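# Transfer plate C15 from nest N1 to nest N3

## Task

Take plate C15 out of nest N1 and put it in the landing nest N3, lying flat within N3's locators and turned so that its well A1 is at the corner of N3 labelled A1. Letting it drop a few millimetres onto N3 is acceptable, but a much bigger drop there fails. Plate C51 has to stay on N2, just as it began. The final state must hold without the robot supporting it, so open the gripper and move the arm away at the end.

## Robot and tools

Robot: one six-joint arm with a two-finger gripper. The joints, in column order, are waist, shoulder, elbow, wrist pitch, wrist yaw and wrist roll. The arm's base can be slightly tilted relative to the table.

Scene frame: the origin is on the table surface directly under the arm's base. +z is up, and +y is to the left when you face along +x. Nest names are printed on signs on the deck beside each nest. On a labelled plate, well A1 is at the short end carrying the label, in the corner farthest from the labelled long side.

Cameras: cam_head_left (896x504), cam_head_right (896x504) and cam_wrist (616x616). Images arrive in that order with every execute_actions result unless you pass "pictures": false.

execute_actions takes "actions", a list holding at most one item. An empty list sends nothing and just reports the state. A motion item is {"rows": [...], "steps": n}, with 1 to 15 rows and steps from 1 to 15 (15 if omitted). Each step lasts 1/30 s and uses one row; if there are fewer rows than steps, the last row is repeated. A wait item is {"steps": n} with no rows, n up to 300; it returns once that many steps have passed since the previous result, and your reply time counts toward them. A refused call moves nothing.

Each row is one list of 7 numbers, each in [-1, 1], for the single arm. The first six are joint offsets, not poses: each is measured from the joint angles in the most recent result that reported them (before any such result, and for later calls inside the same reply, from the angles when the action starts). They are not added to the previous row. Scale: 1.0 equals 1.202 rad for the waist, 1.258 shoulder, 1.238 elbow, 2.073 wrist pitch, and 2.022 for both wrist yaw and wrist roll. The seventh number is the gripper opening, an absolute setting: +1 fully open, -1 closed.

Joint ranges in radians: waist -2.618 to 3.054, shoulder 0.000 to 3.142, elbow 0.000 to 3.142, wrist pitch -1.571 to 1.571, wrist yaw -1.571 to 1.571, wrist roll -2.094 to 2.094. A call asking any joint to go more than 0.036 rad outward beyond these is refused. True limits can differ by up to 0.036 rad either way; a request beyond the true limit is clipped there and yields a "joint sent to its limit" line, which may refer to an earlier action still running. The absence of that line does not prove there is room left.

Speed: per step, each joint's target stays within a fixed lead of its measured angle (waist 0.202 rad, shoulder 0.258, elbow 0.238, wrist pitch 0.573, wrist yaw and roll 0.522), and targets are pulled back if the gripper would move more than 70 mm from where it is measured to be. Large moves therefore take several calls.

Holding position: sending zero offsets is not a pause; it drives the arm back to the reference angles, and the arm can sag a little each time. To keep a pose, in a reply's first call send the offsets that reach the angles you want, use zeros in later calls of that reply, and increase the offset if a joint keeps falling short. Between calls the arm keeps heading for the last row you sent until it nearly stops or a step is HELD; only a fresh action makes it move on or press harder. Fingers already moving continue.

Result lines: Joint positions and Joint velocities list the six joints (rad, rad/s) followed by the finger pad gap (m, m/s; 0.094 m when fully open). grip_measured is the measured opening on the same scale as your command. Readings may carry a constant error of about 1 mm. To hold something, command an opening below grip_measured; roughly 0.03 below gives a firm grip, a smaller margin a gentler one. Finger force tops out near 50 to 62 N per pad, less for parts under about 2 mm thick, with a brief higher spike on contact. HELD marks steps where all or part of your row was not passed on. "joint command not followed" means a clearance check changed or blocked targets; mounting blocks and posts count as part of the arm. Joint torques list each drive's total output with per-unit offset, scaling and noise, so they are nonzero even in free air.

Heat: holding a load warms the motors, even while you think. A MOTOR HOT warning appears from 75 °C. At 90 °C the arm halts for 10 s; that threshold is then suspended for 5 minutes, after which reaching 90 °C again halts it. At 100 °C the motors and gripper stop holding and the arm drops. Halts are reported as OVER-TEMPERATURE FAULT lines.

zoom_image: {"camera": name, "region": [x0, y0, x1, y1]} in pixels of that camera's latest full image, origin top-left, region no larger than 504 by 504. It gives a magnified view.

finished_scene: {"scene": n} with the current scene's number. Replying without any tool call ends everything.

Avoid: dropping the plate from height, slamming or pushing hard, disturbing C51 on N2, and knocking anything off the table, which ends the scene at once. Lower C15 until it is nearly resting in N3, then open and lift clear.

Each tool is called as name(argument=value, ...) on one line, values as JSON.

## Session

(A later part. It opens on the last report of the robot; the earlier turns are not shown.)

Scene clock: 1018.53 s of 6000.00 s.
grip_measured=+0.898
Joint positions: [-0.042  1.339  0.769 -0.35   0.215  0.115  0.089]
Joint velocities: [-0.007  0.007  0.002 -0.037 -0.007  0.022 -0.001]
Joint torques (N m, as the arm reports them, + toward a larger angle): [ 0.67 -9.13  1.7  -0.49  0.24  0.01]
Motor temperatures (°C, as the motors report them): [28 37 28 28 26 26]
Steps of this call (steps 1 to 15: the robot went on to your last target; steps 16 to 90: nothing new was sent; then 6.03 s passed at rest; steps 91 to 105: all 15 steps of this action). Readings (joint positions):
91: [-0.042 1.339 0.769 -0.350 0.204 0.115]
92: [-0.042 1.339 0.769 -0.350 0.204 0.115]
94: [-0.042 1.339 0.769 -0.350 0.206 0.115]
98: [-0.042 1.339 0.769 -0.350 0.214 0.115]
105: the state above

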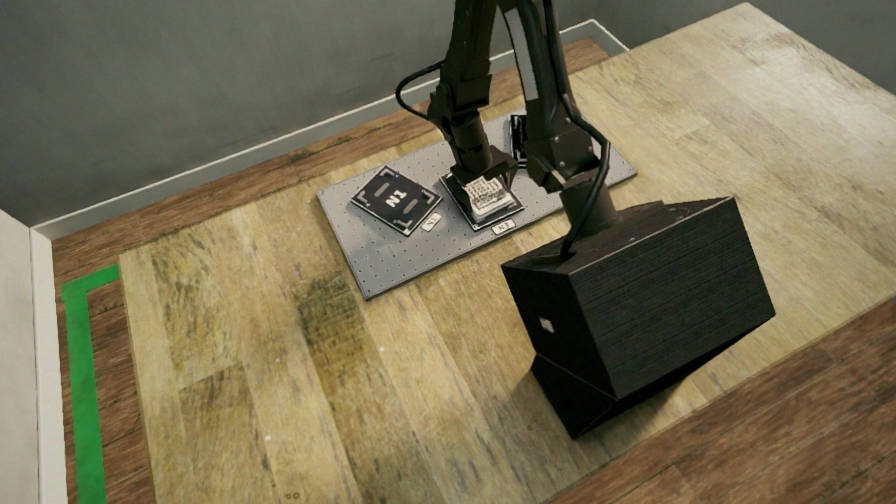

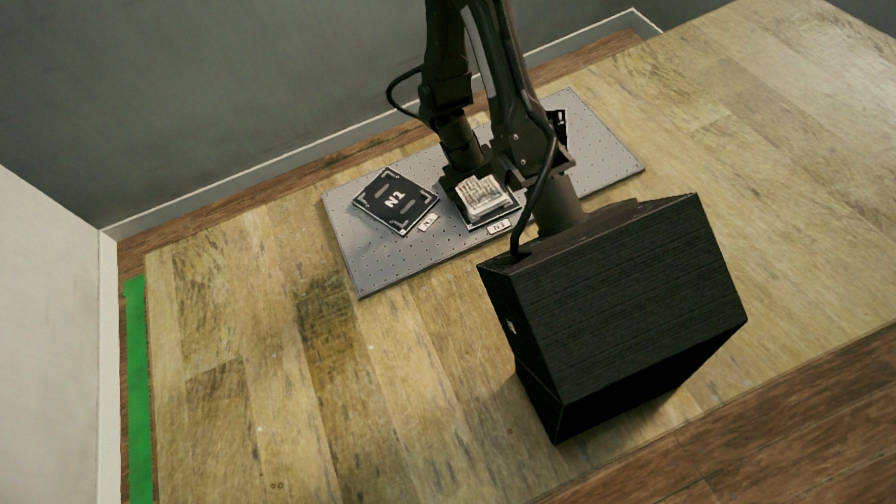

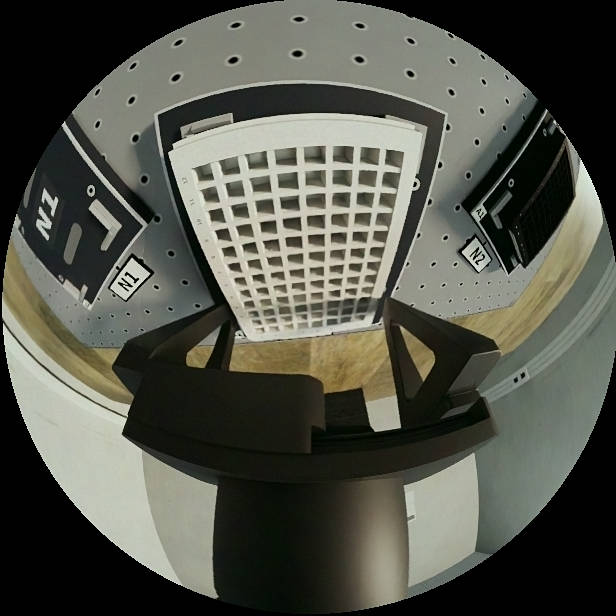

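execute_actions(actions=[{"rows":[[0,-0.006,0,0,0,0,0.87],[0,-0.006,0,0,0,0,0.84],[0,-0.006,0,0,0,0,0.81],[0,-0.006,0,0,0,0,0.78],[0,-0.006,0,0,0,0,0.75],[0,-0.006,0,0,0,0,0.72],[0,-0.006,0,0,0,0,0.71],[0,-0.006,0,-0.002,0,0,0.71],[0,-0.006,0,-0.003,0,0,0.71],[0,-0.006,0,-0.004,0,0,0.71],[0,-0.006,0,-0.005,0,0,0.71],[0,-0.006,0,-0.006,0,0,0.71],[0,-0.006,0,-0.007,0,0,0.71],[0,-0.006,0,-0.008,0,0,0.71],[0,-0.006,0,-0.009,0,0,0.71]]}])

zoom_image(camera="cam_head_left", region=[430,150,540,250])

Scene clock: 1038.67 s of 6000.00 s.
grip_measured=+0.726
Joint positions: [-0.042  1.339  0.769 -0.35   0.203  0.115  0.081]
Joint velocities: [ 0.017  0.017  0.002 -0.037 -0.051 -0.007  0.001]
Joint torques (N m, as the arm reports them, + toward a larger angle): [ 0.6  -8.95  1.82 -0.67  0.11  0.01]
Motor temperatures (°C, as the motors report them): [28 37 28 28 26 26]
Steps of this call (steps 1 to 15: the robot went on to your last target; steps 16 to 90: nothing new was sent; then 16.63 s passed at rest; steps 91 to 105: all 15 steps of this action). Readings (joint positions):
91: [-0.042 1.339 0.769 -0.350 0.214 0.115]
92: [-0.042 1.339 0.769 -0.350 0.212 0.115]
94: [-0.042 1.339 0.769 -0.350 0.205 0.115]
98: [-0.042 1.339 0.769 -0.350 0.203 0.115]
105: the state above

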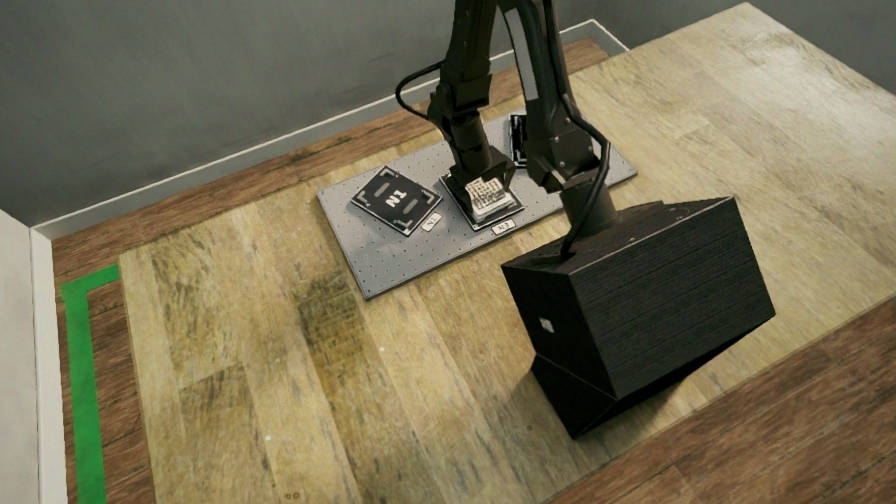

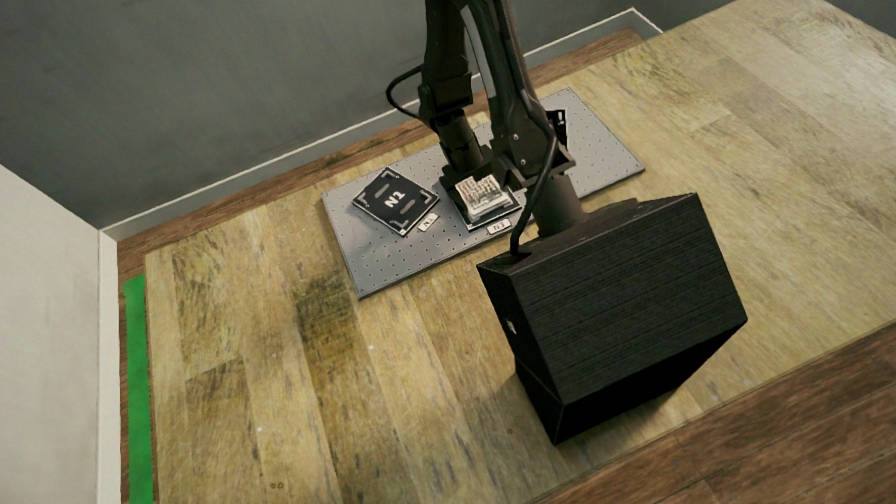

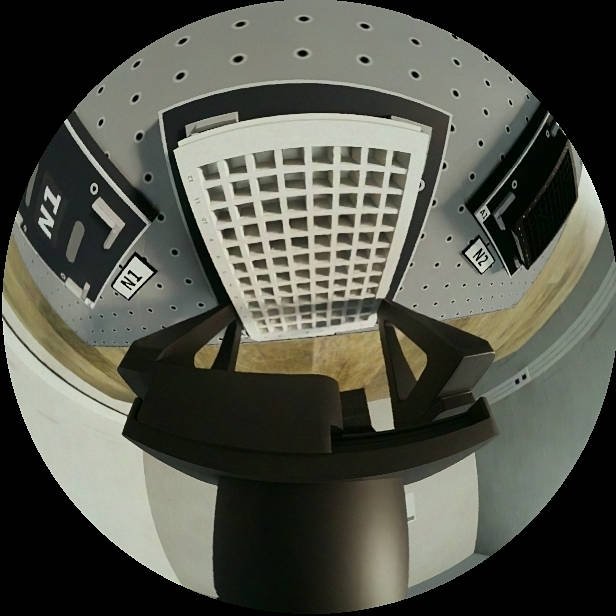

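Region (430, 150, 540, 250) of cam_head_left's 896x504 image, scaled by 4.582, with more detail than that image has; it fills the top 458 rows of this view, and the rest is white.

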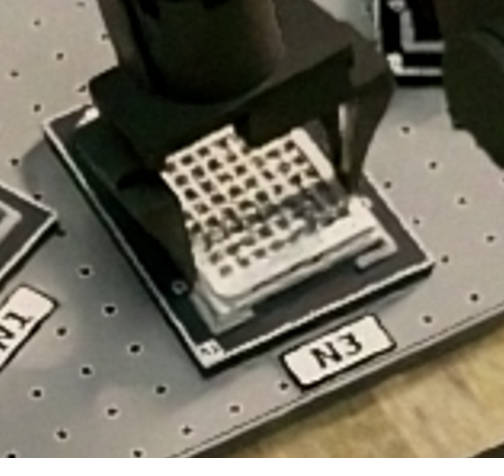

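execute_actions(actions=[{"rows":[[0,0,0,0,0,0,0.78],[0,0,0,0,0,0,0.85],[0,0,0,0,0,0,0.92],[0,0,0,0,0,0,1],[0,0,0,0,0,0,1],[0,-0.02,0.003,-0.013,0,0,1],[0,-0.04,0.006,-0.026,0,0,1],[0,-0.06,0.009,-0.04,0,0,1],[0,-0.08,0.012,-0.053,0,0,1],[0,-0.10,0.015,-0.066,0,0,1],[0,-0.12,0.018,-0.08,0,0,1],[0,-0.14,0.02,-0.093,0,0,1],[0,-0.16,0.023,-0.106,0,0,1],[0,-0.18,0.026,-0.12,0,0,1],[0,-0.2,0.03,-0.131,0,0,1]]}], pictures=false)

execute_actions(actions=[{"steps":15}])

zoom_image(camera="cam_head_left", region=[420,140,550,250])

zoom_image(camera="cam_wrist", region=[150,80,470,400])

Scene clock: 1061.37 s of 6000.00 s.
grip_measured=+0.999
Joint positions: [-0.042  1.151  0.773 -0.511  0.203  0.115  0.094]
Joint velocities: [ 0.012 -0.74   0.09  -0.667 -0.007 -0.007 -0.001]
Joint torques (N m, as the arm reports them, + toward a larger angle): [ 0.45 -9.53  4.62 -0.45 -0.05 -0.02]
Motor temperatures (°C, as the motors report them): [28 38 28 28 26 26]
Steps of this call (steps 1 to 15: the robot went on to your last target; steps 16 to 90: nothing new was sent; then 19.20 s passed at rest; steps 91 to 105: all 15 steps of this action). Readings (joint positions):
91: [-0.042 1.339 0.769 -0.350 0.203 0.115]
92: [-0.042 1.339 0.769 -0.350 0.203 0.115]
94: [-0.042 1.339 0.769 -0.350 0.203 0.115]
98: [-0.042 1.327 0.769 -0.369 0.203 0.115]
105: the state above

Scene clock: 1061.87 s of 6000.00 s.
grip_measured=+0.999
Joint positions: [-0.042  1.097  0.79  -0.609  0.203  0.115  0.094]
Joint velocities: [-0.012  0.022 -0.012  0.051 -0.051  0.037 -0.001]
Joint torques (N m, as the arm reports them, + toward a larger angle): [ 0.45 -8.43  4.11 -0.51  0.    0.01]
Motor temperatures (°C, as the motors report them): [28 38 28 28 26 26]
Steps of this call (steps 1 to 15: the robot went on to your last target). Readings (joint positions):
1: [-0.042 1.128 0.778 -0.533 0.203 0.115]
2: [-0.042 1.111 0.782 -0.548 0.203 0.115]
4: [-0.042 1.097 0.789 -0.567 0.203 0.115]
8: [-0.042 1.097 0.790 -0.593 0.203 0.115]
15: the state above

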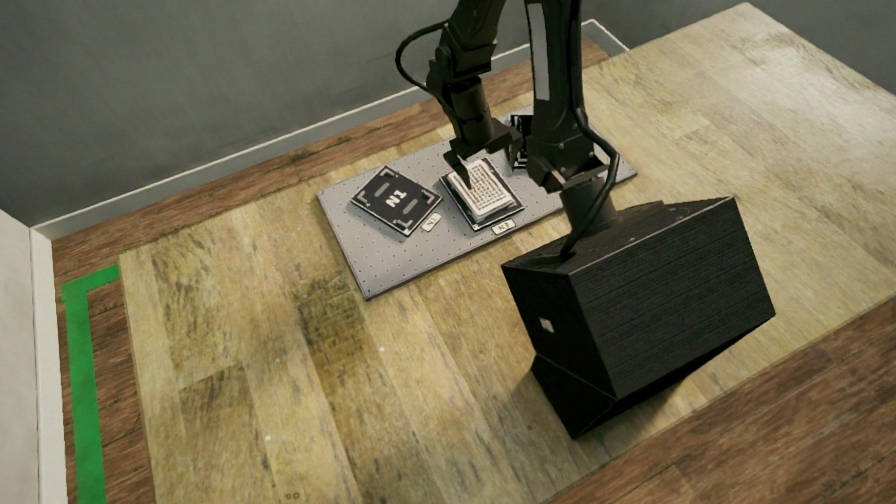

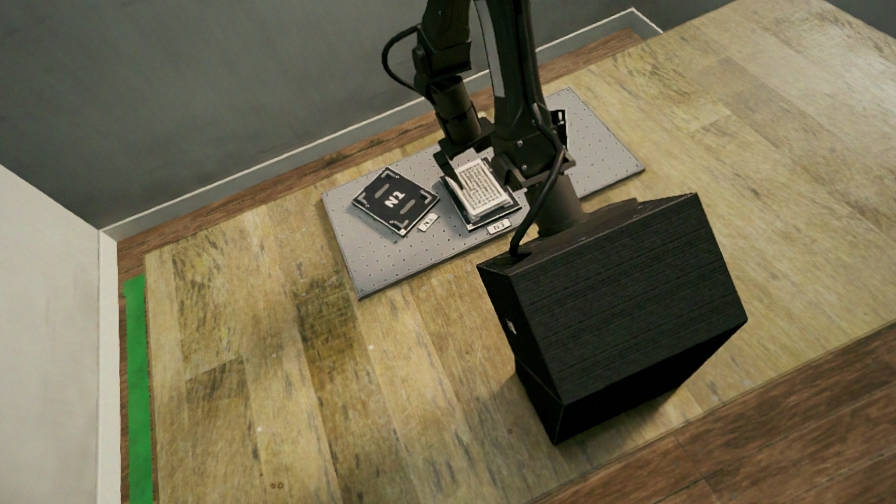

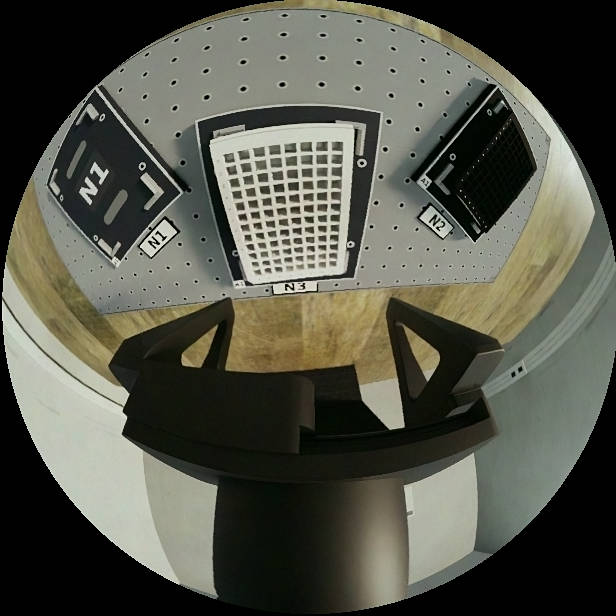

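Region (420, 140, 550, 250) of cam_head_left's 896x504 image, scaled by 3.877, with more detail than that image has; it fills the top 426 rows of this view, and the rest is white.

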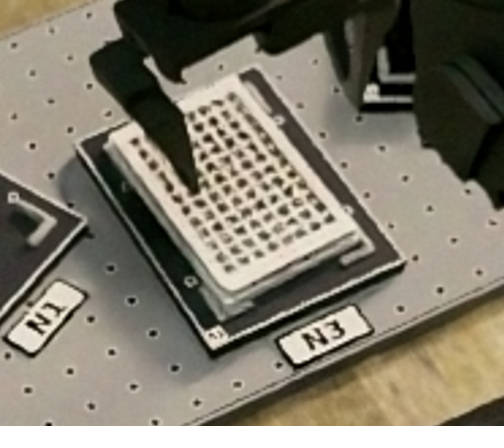

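Region (150, 80, 470, 400) of cam_wrist's 616x616 image, scaled by 1.575, with more detail than that image has.

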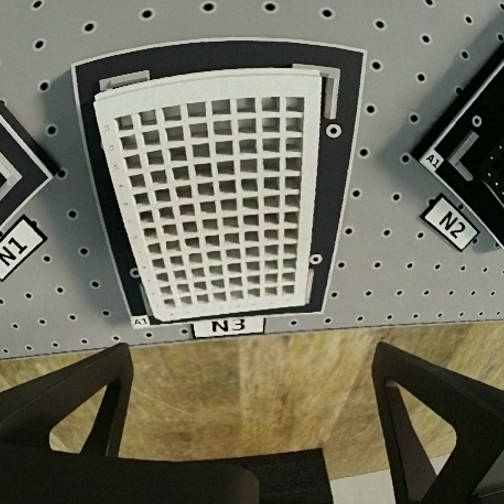

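execute_actions(actions=[{"rows":[[0,0.01,0.02,0,0,0,1],[0,0.025,0.04,0.003,0,0,1],[0,0.045,0.06,0.006,0,0,1],[0,0.065,0.08,0.009,0,0,1],[0,0.085,0.10,0.012,0,0,1],[0,0.105,0.12,0.015,0,0,1],[0,0.125,0.135,0.018,0,0,1],[0,0.145,0.15,0.02,0,0,1],[0,0.165,0.16,0.022,0,0,1],[0,0.18,0.165,0.024,0,0,1],[0,0.192,0.168,0.025,0,0,1]]}], pictures=false)

execute_actions(actions=[{"steps":15}])

zoom_image(camera="cam_head_left", region=[420,130,550,250])

Scene clock: 1093.63 s of 6000.00 s.
grip_measured=+0.999
Joint positions: [-0.042  1.34   0.978 -0.565  0.203  0.115  0.094]
Joint velocities: [-0.007  0.09  -0.002  0.022  0.037  0.066 -0.   ]
Joint torques (N m, as the arm reports them, + toward a larger angle): [  0.54 -10.02   3.92  -0.37   0.02   0.01]
Motor temperatures (°C, as the motors report them): [28 37 29 28 26 26]
Steps of this call (steps 1 to 15: the robot went on to your last target; steps 16 to 90: nothing new was sent; then 28.27 s passed at rest; steps 91 to 105: all 15 steps of this action). Readings (joint positions):
91: [-0.042 1.097 0.790 -0.612 0.203 0.115]
92: [-0.042 1.100 0.793 -0.613 0.203 0.115]
94: [-0.042 1.128 0.820 -0.617 0.203 0.115]
98: [-0.042 1.229 0.917 -0.603 0.203 0.115]
105: the state above

Scene clock: 1094.13 s of 6000.00 s.
grip_measured=+0.999
Joint positions: [-0.042  1.341  0.978 -0.565  0.203  0.115  0.094]
Joint velocities: [-0.007 -0.002  0.017 -0.022 -0.022  0.037  0.   ]
Joint torques (N m, as the arm reports them, + toward a larger angle): [  0.71 -10.01   3.99  -0.41  -0.03   0.03]
Motor temperatures (°C, as the motors report them): [28 37 29 28 26 26]
Steps of this call (steps 1 to 15: the robot went on to your last target). Readings (joint positions):
1: [-0.042 1.341 0.978 -0.565 0.203 0.115]
2: [-0.042 1.341 0.978 -0.565 0.203 0.115]
4: [-0.042 1.341 0.978 -0.565 0.203 0.115]
8: [-0.042 1.341 0.978 -0.565 0.203 0.115]
15: the state above
The arm was judged still, so your last target was given up. Only a new action makes it travel on or press farther. Fingers that are still opening or closing keep moving.

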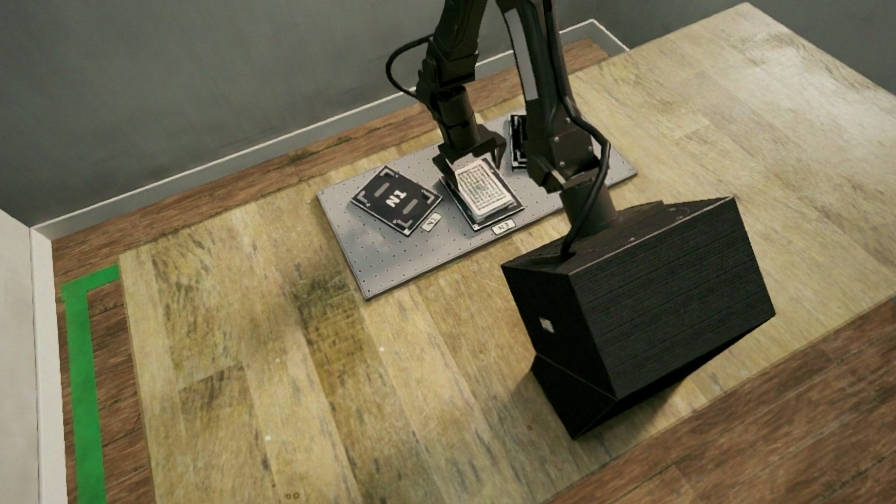

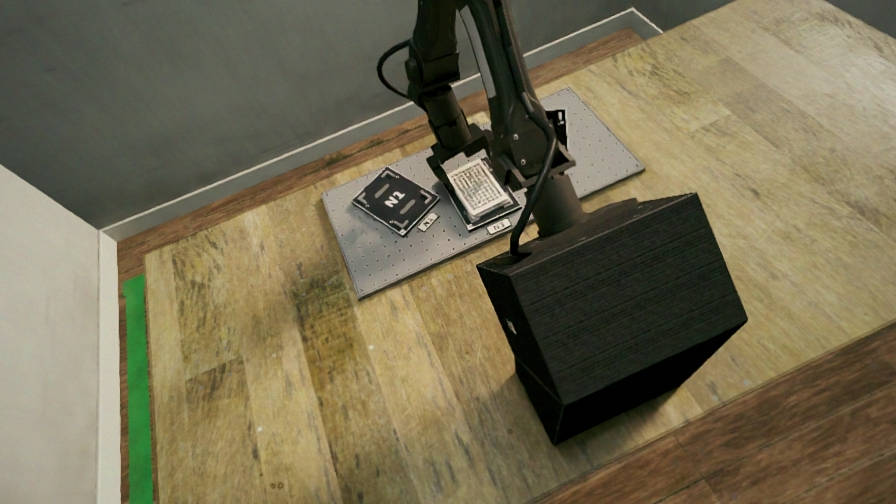

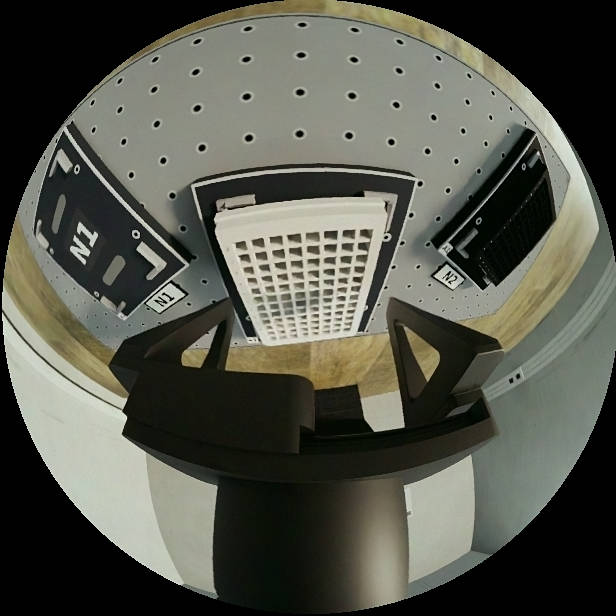

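Region (420, 130, 550, 250) of cam_head_left's 896x504 image, scaled by 3.877, with more detail than that image has; it fills the top 465 rows of this view, and the rest is white.

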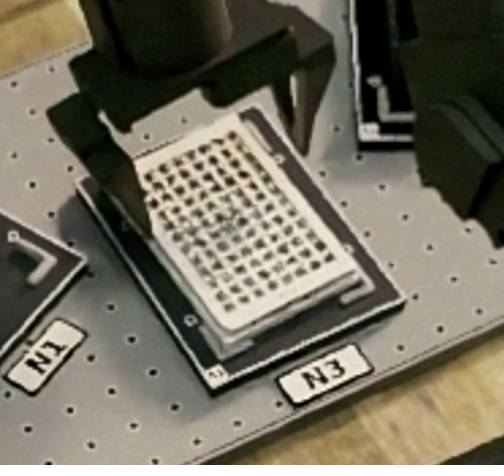

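execute_actions(actions=[{"rows":[[0,0.006,-0.003,0.005,0,0,1],[0,0.012,-0.006,0.01,0,0,1],[0,0.018,-0.009,0.015,0,0,1],[0,0.024,-0.011,0.02,0,0,1],[0,0.03,-0.013,0.025,0,0,1],[0,0.036,-0.015,0.03,0,0,1],[0,0.042,-0.017,0.035,0,0,1],[0,0.048,-0.019,0.04,0,0,1],[0,0.053,-0.021,0.046,0,0,1],[0,0.057,-0.022,0.051,0,0,1]]}])

zoom_image(camera="cam_head_left", region=[420,130,550,250])

Scene clock: 1116.47 s of 6000.00 s.
grip_measured=+0.999
Joint positions: [-0.042  1.411  0.965 -0.493  0.202  0.115  0.094]
Joint velocities: [ 0.007 -0.002  0.012 -0.007 -0.022 -0.022 -0.   ]
Joint torques (N m, as the arm reports them, + toward a larger angle): [ 0.56 -9.35  1.33 -0.12 -0.03  0.01]
Motor temperatures (°C, as the motors report them): [28 38 29 28 26 26]
Steps of this call (steps 1 to 90: nothing new was sent; then 18.83 s passed at rest; steps 91 to 105: all 15 steps of this action). Readings (joint positions):
91: [-0.042 1.341 0.978 -0.565 0.203 0.115]
92: [-0.042 1.342 0.978 -0.564 0.203 0.115]
94: [-0.042 1.349 0.978 -0.558 0.203 0.115]
98: [-0.042 1.381 0.978 -0.532 0.203 0.115]
105: the state above

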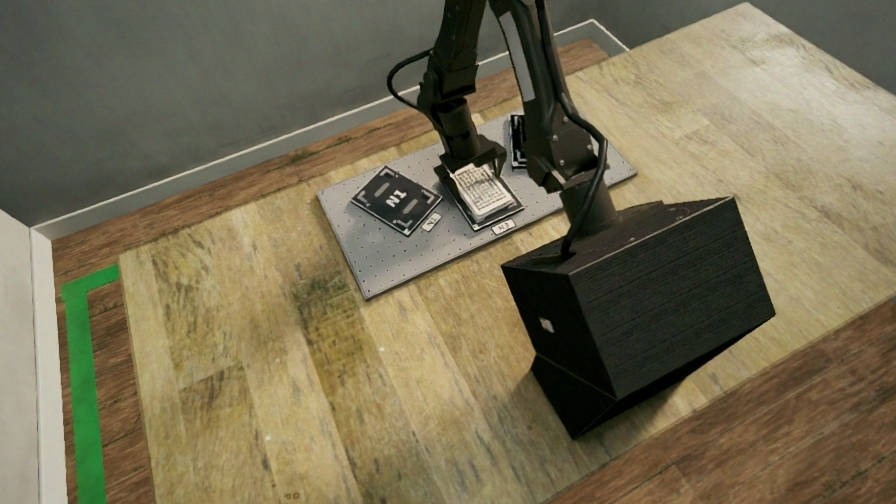

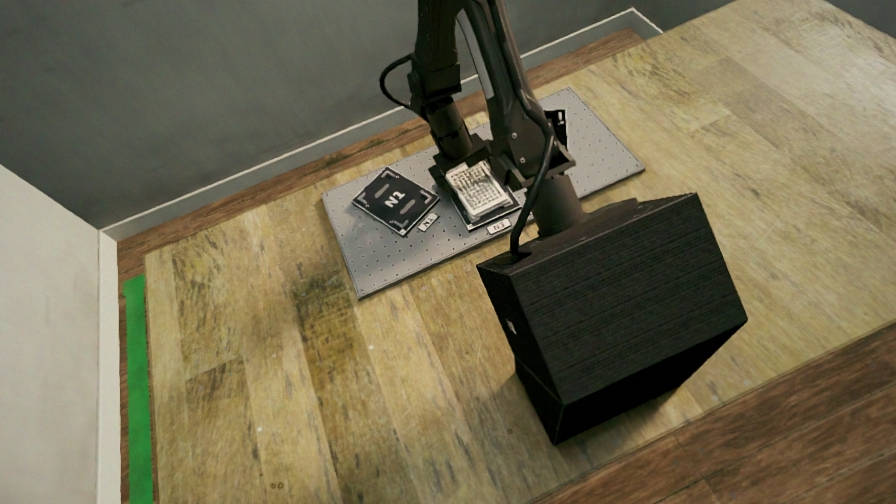

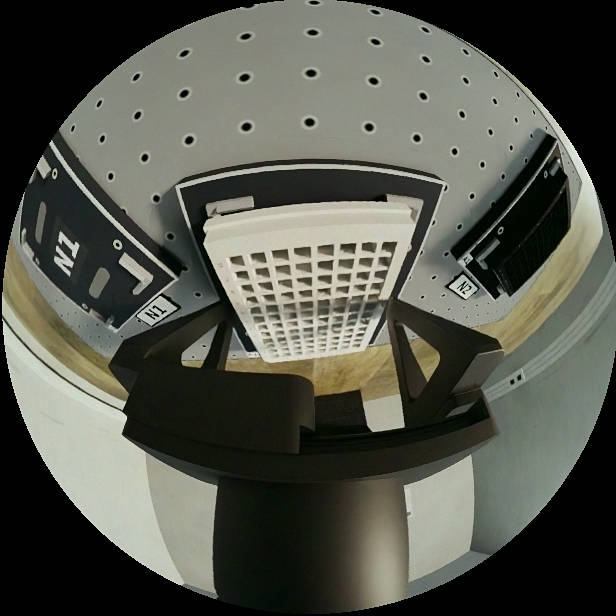

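Region (420, 130, 550, 250) of cam_head_left's 896x504 image, scaled by 3.877, with more detail than that image has; it fills the top 465 rows of this view, and the rest is white.

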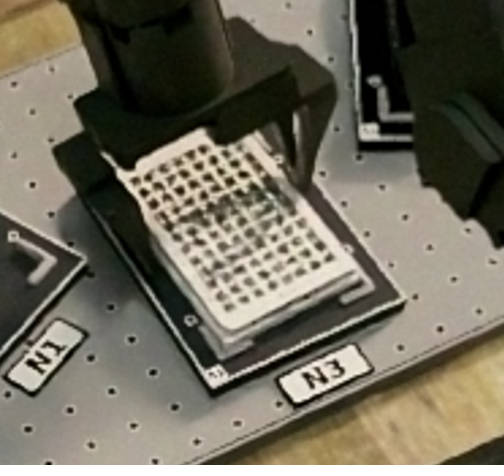

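execute_actions(actions=[{"rows":[[0,-0.005,0,0,0,0,0.95],[0,-0.005,0,0,0,0,0.9],[0,-0.005,0,0,0,0,0.87],[0,-0.005,0,0,0,0,0.84],[0,-0.005,0,0,0,0,0.81],[0,-0.005,0,0,0,0,0.78],[0,-0.005,0,0,0,0,0.76],[0,-0.005,0,0,0,0,0.74],[0,-0.005,0,0,0,0,0.72],[0,-0.005,0,0,0,0,0.70]]}])

zoom_image(camera="cam_head_left", region=[420,130,550,250])

zoom_image(camera="cam_wrist", region=[150,140,470,380])

Scene clock: 1125.57 s of 6000.00 s.
grip_measured=+0.739
Joint positions: [-0.042  1.411  0.965 -0.493  0.204  0.115  0.082]
Joint velocities: [-0.007 -0.002 -0.007  0.081  0.007  0.022 -0.001]
Joint torques (N m, as the arm reports them, + toward a larger angle): [ 0.43 -9.97  2.18 -0.5  -0.02  0.  ]
Motor temperatures (°C, as the motors report them): [28 38 29 28 26 26]
Steps of this call (steps 1 to 15: the robot went on to your last target; steps 16 to 90: nothing new was sent; then 5.60 s passed at rest; steps 91 to 105: all 15 steps of this action). Readings (joint positions):
91: [-0.042 1.411 0.965 -0.493 0.201 0.115]
92: [-0.042 1.411 0.965 -0.493 0.200 0.115]
94: [-0.042 1.411 0.965 -0.493 0.200 0.115]
98: [-0.042 1.411 0.965 -0.493 0.204 0.115]
105: the state above

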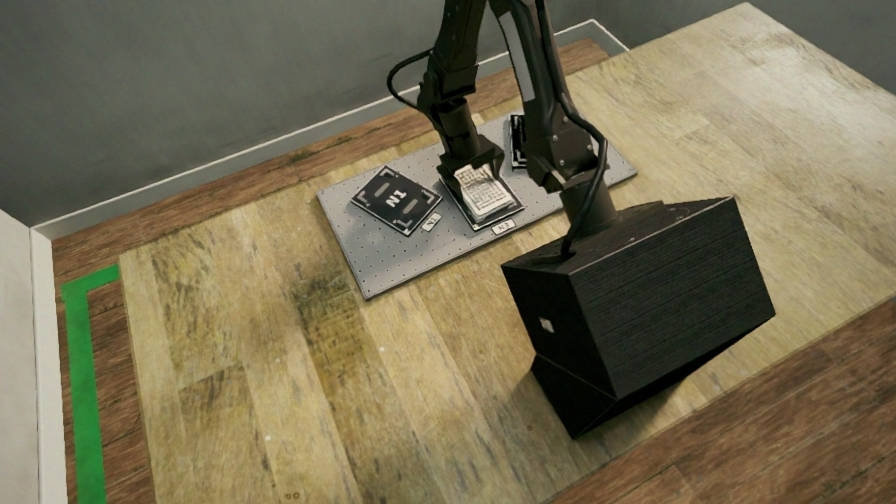

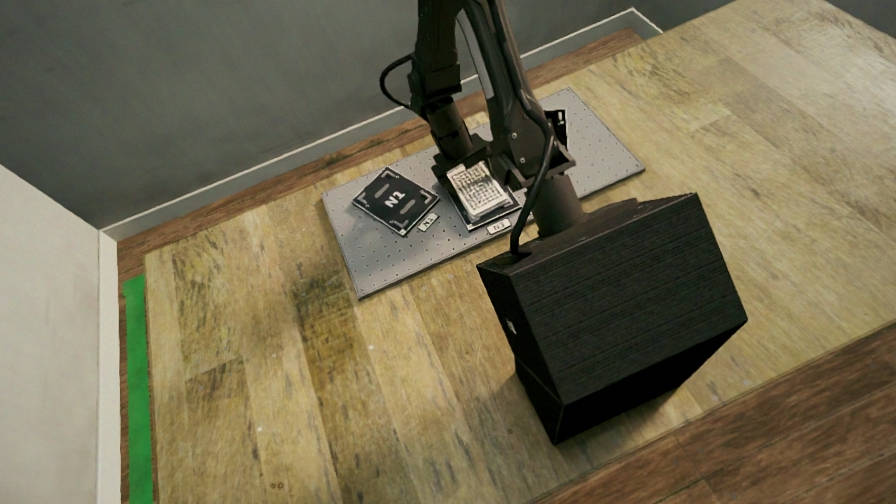

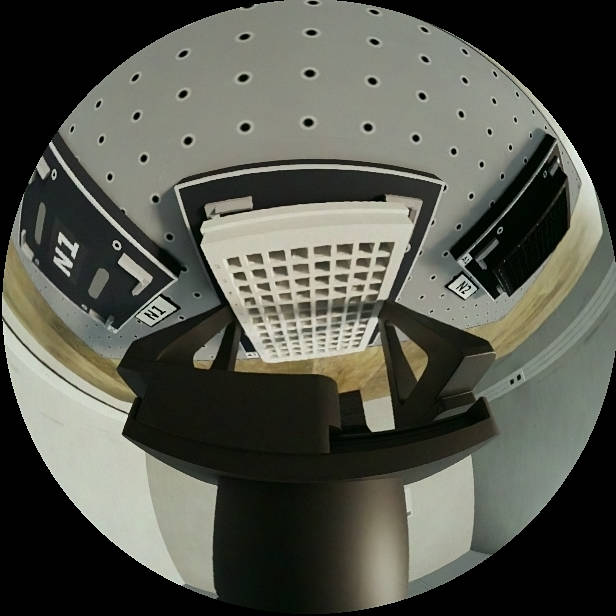

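Region (420, 130, 550, 250) of cam_head_left's 896x504 image, scaled by 3.877, with more detail than that image has; it fills the top 465 rows of this view, and the rest is white.

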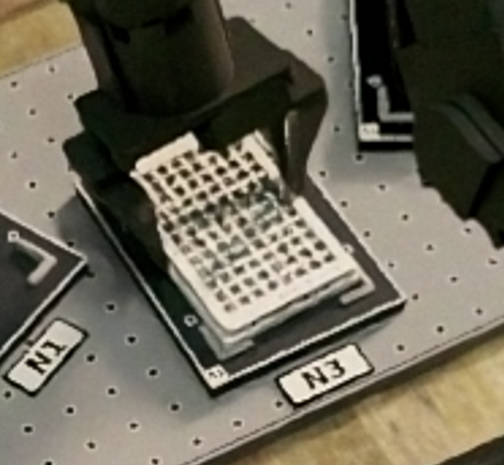

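Region (150, 140, 470, 380) of cam_wrist's 616x616 image, scaled by 1.575, with more detail than that image has; it fills the top 378 rows of this view, and the rest is white.

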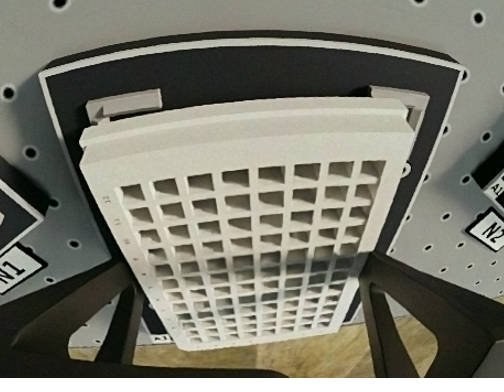

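execute_actions(actions=[{"rows":[[0,-0.006,0,0,0,0,0.7],[0,-0.012,0,0,0,0,0.7],[0,-0.018,0,0,0,0,0.7],[0,-0.024,0,0,0,0,0.7],[0,-0.028,0,0,0,0.003,0.7],[0,-0.028,0,0,0,0.006,0.7],[0,-0.028,0,0,0,0.009,0.7],[0,-0.028,0,0,0,0.012,0.7],[0,-0.028,0,0,0,0.015,0.7],[0,-0.028,0,0,0,0.018,0.7],[0,-0.028,0,0,0,0.021,0.7],[0,-0.028,0,0,0,0.024,0.7]]}])

zoom_image(camera="cam_head_left", region=[420,130,550,250])

zoom_image(camera="cam_wrist", region=[150,140,470,380])

Scene clock: 1139.10 s of 6000.00 s.
grip_measured=+0.739
Joint positions: [-0.042  1.398  0.965 -0.493  0.208  0.142  0.082]
Joint velocities: [-0.012  0.007 -0.012 -0.007  0.007  0.066  0.   ]
Joint torques (N m, as the arm reports them, + toward a larger angle): [  0.75 -11.42   2.5   -0.51   0.02   0.07]
Motor temperatures (°C, as the motors report them): [28 39 28 28 26 26]
Steps of this call (steps 1 to 15: the robot went on to your last target; steps 16 to 90: nothing new was sent; then 10.03 s passed at rest; steps 91 to 105: all 15 steps of this action). Readings (joint positions):
91: [-0.042 1.411 0.965 -0.493 0.204 0.115]
92: [-0.042 1.411 0.965 -0.493 0.204 0.115]
94: [-0.042 1.410 0.965 -0.493 0.204 0.115]
98: [-0.042 1.401 0.965 -0.493 0.204 0.119]
105: the state above

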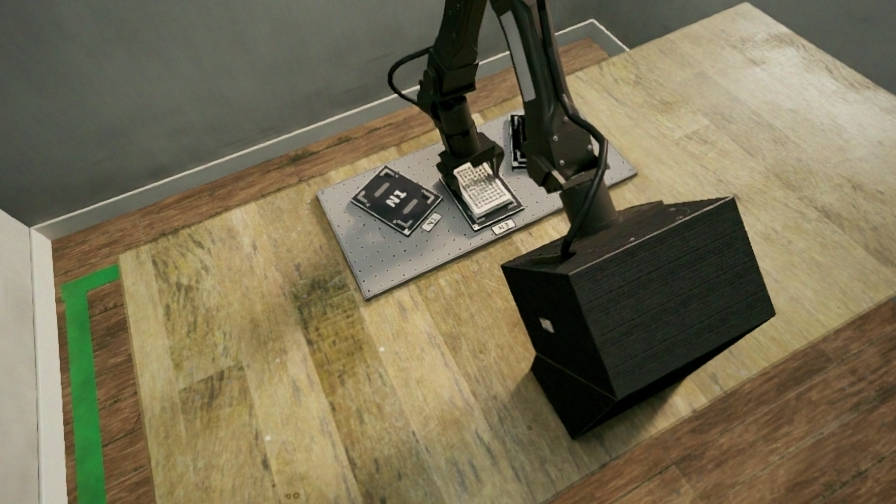

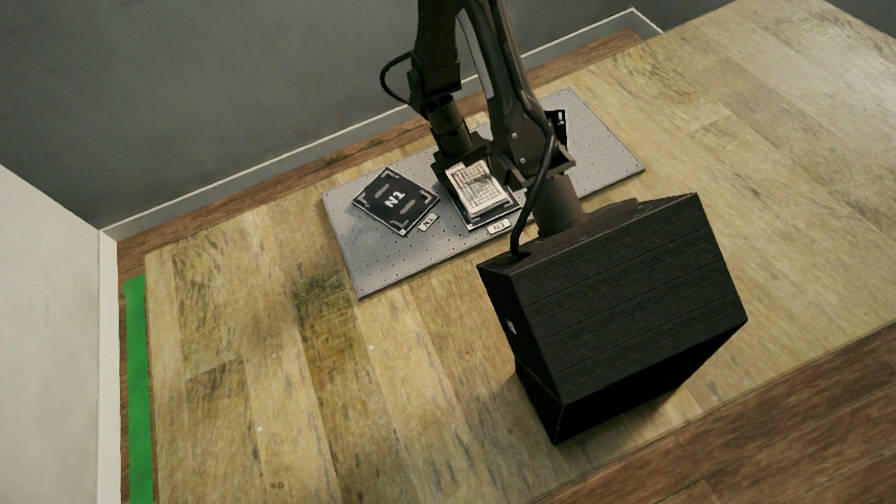

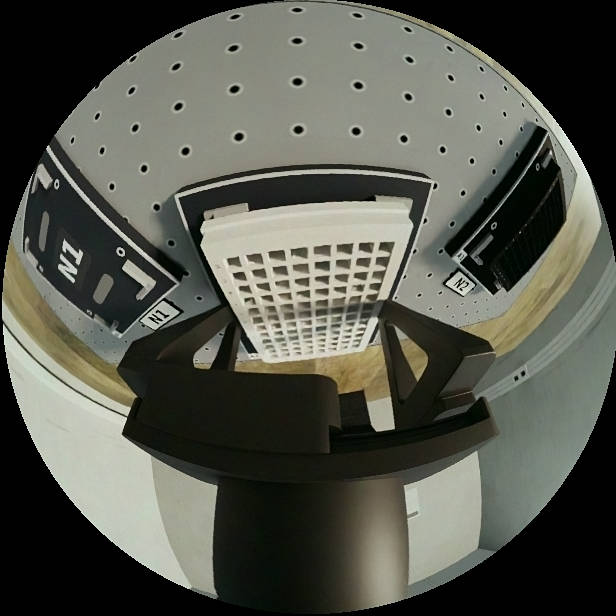

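Region (420, 130, 550, 250) of cam_head_left's 896x504 image, scaled by 3.877, with more detail than that image has; it fills the top 465 rows of this view, and the rest is white.

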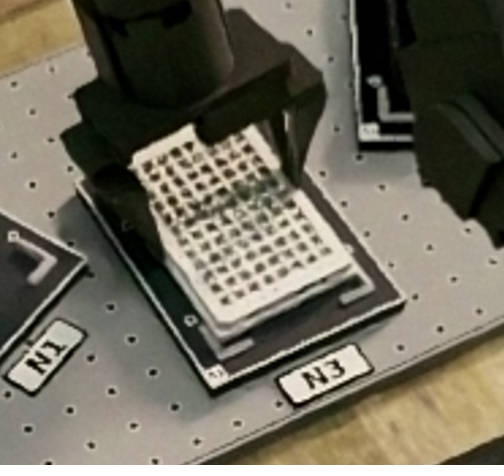

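Region (150, 140, 470, 380) of cam_wrist's 616x616 image, scaled by 1.575, with more detail than that image has; it fills the top 378 rows of this view, and the rest is white.

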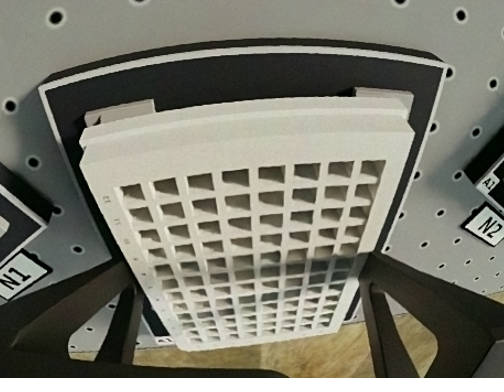

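execute_actions(actions=[{"rows":[[0,-0.012,0,-0.002,0,0,0.7],[0,-0.012,0,-0.004,0,0,0.7],[0,-0.012,0,-0.006,0,0,0.7],[0,-0.012,0,-0.007,0,0,0.7],[0,-0.012,0,-0.008,0,0,0.7],[0,-0.012,0,-0.009,0,0,0.7]]}])

zoom_image(camera="cam_head_left", region=[420,130,550,250])

zoom_image(camera="cam_wrist", region=[150,140,470,380])

Scene clock: 1155.27 s of 6000.00 s.
grip_measured=+0.739
Joint positions: [-0.042  1.398  0.965 -0.498  0.211  0.146  0.082]
Joint velocities: [-0.022  0.002 -0.012  0.022  0.007 -0.037  0.   ]
Joint torques (N m, as the arm reports them, + toward a larger angle): [  0.7  -10.81   2.26  -0.62   0.01  -0.02]
Motor temperatures (°C, as the motors report them): [28 40 28 28 26 26]
Steps of this call (steps 1 to 15: the robot went on to your last target; steps 16 to 90: nothing new was sent; then 12.67 s passed at rest; steps 91 to 105: all 15 steps of this action). Readings (joint positions):
91: [-0.042 1.398 0.965 -0.493 0.211 0.150]
92: [-0.042 1.398 0.965 -0.493 0.211 0.148]
94: [-0.042 1.398 0.965 -0.493 0.211 0.147]
98: [-0.042 1.398 0.965 -0.496 0.211 0.146]
105: the state above

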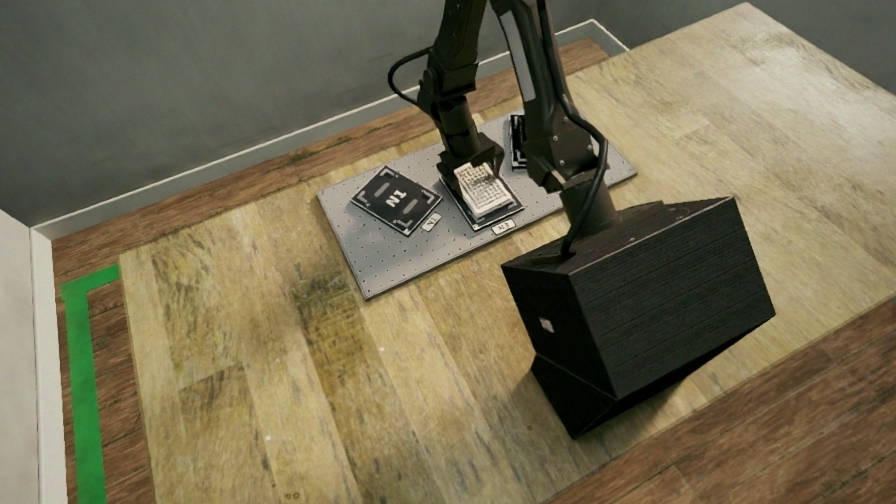

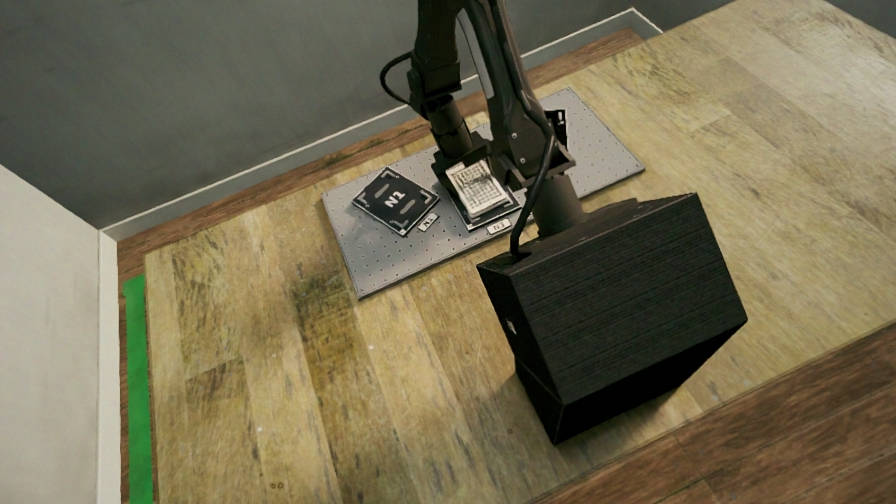

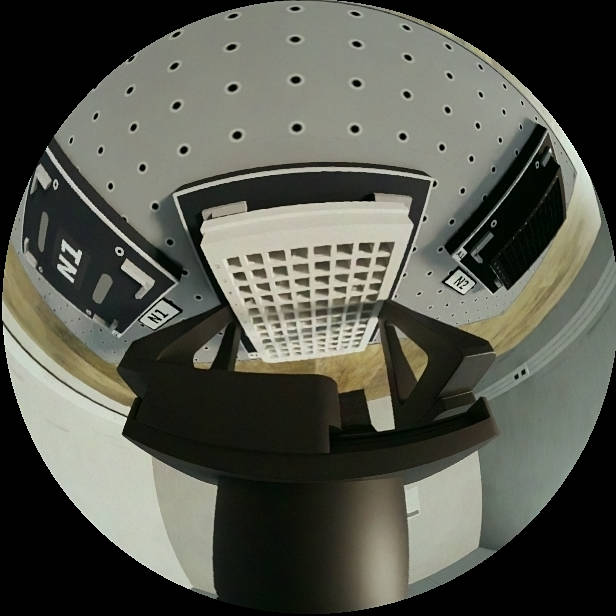

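Region (420, 130, 550, 250) of cam_head_left's 896x504 image, scaled by 3.877, with more detail than that image has; it fills the top 465 rows of this view, and the rest is white.

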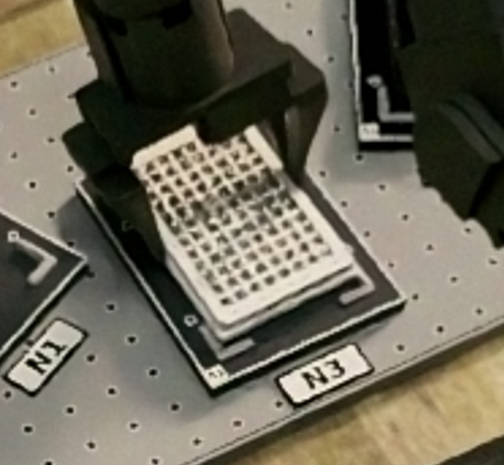

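Region (150, 140, 470, 380) of cam_wrist's 616x616 image, scaled by 1.575, with more detail than that image has; it fills the top 378 rows of this view, and the rest is white.

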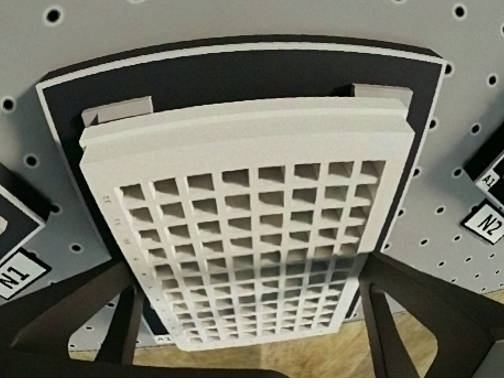

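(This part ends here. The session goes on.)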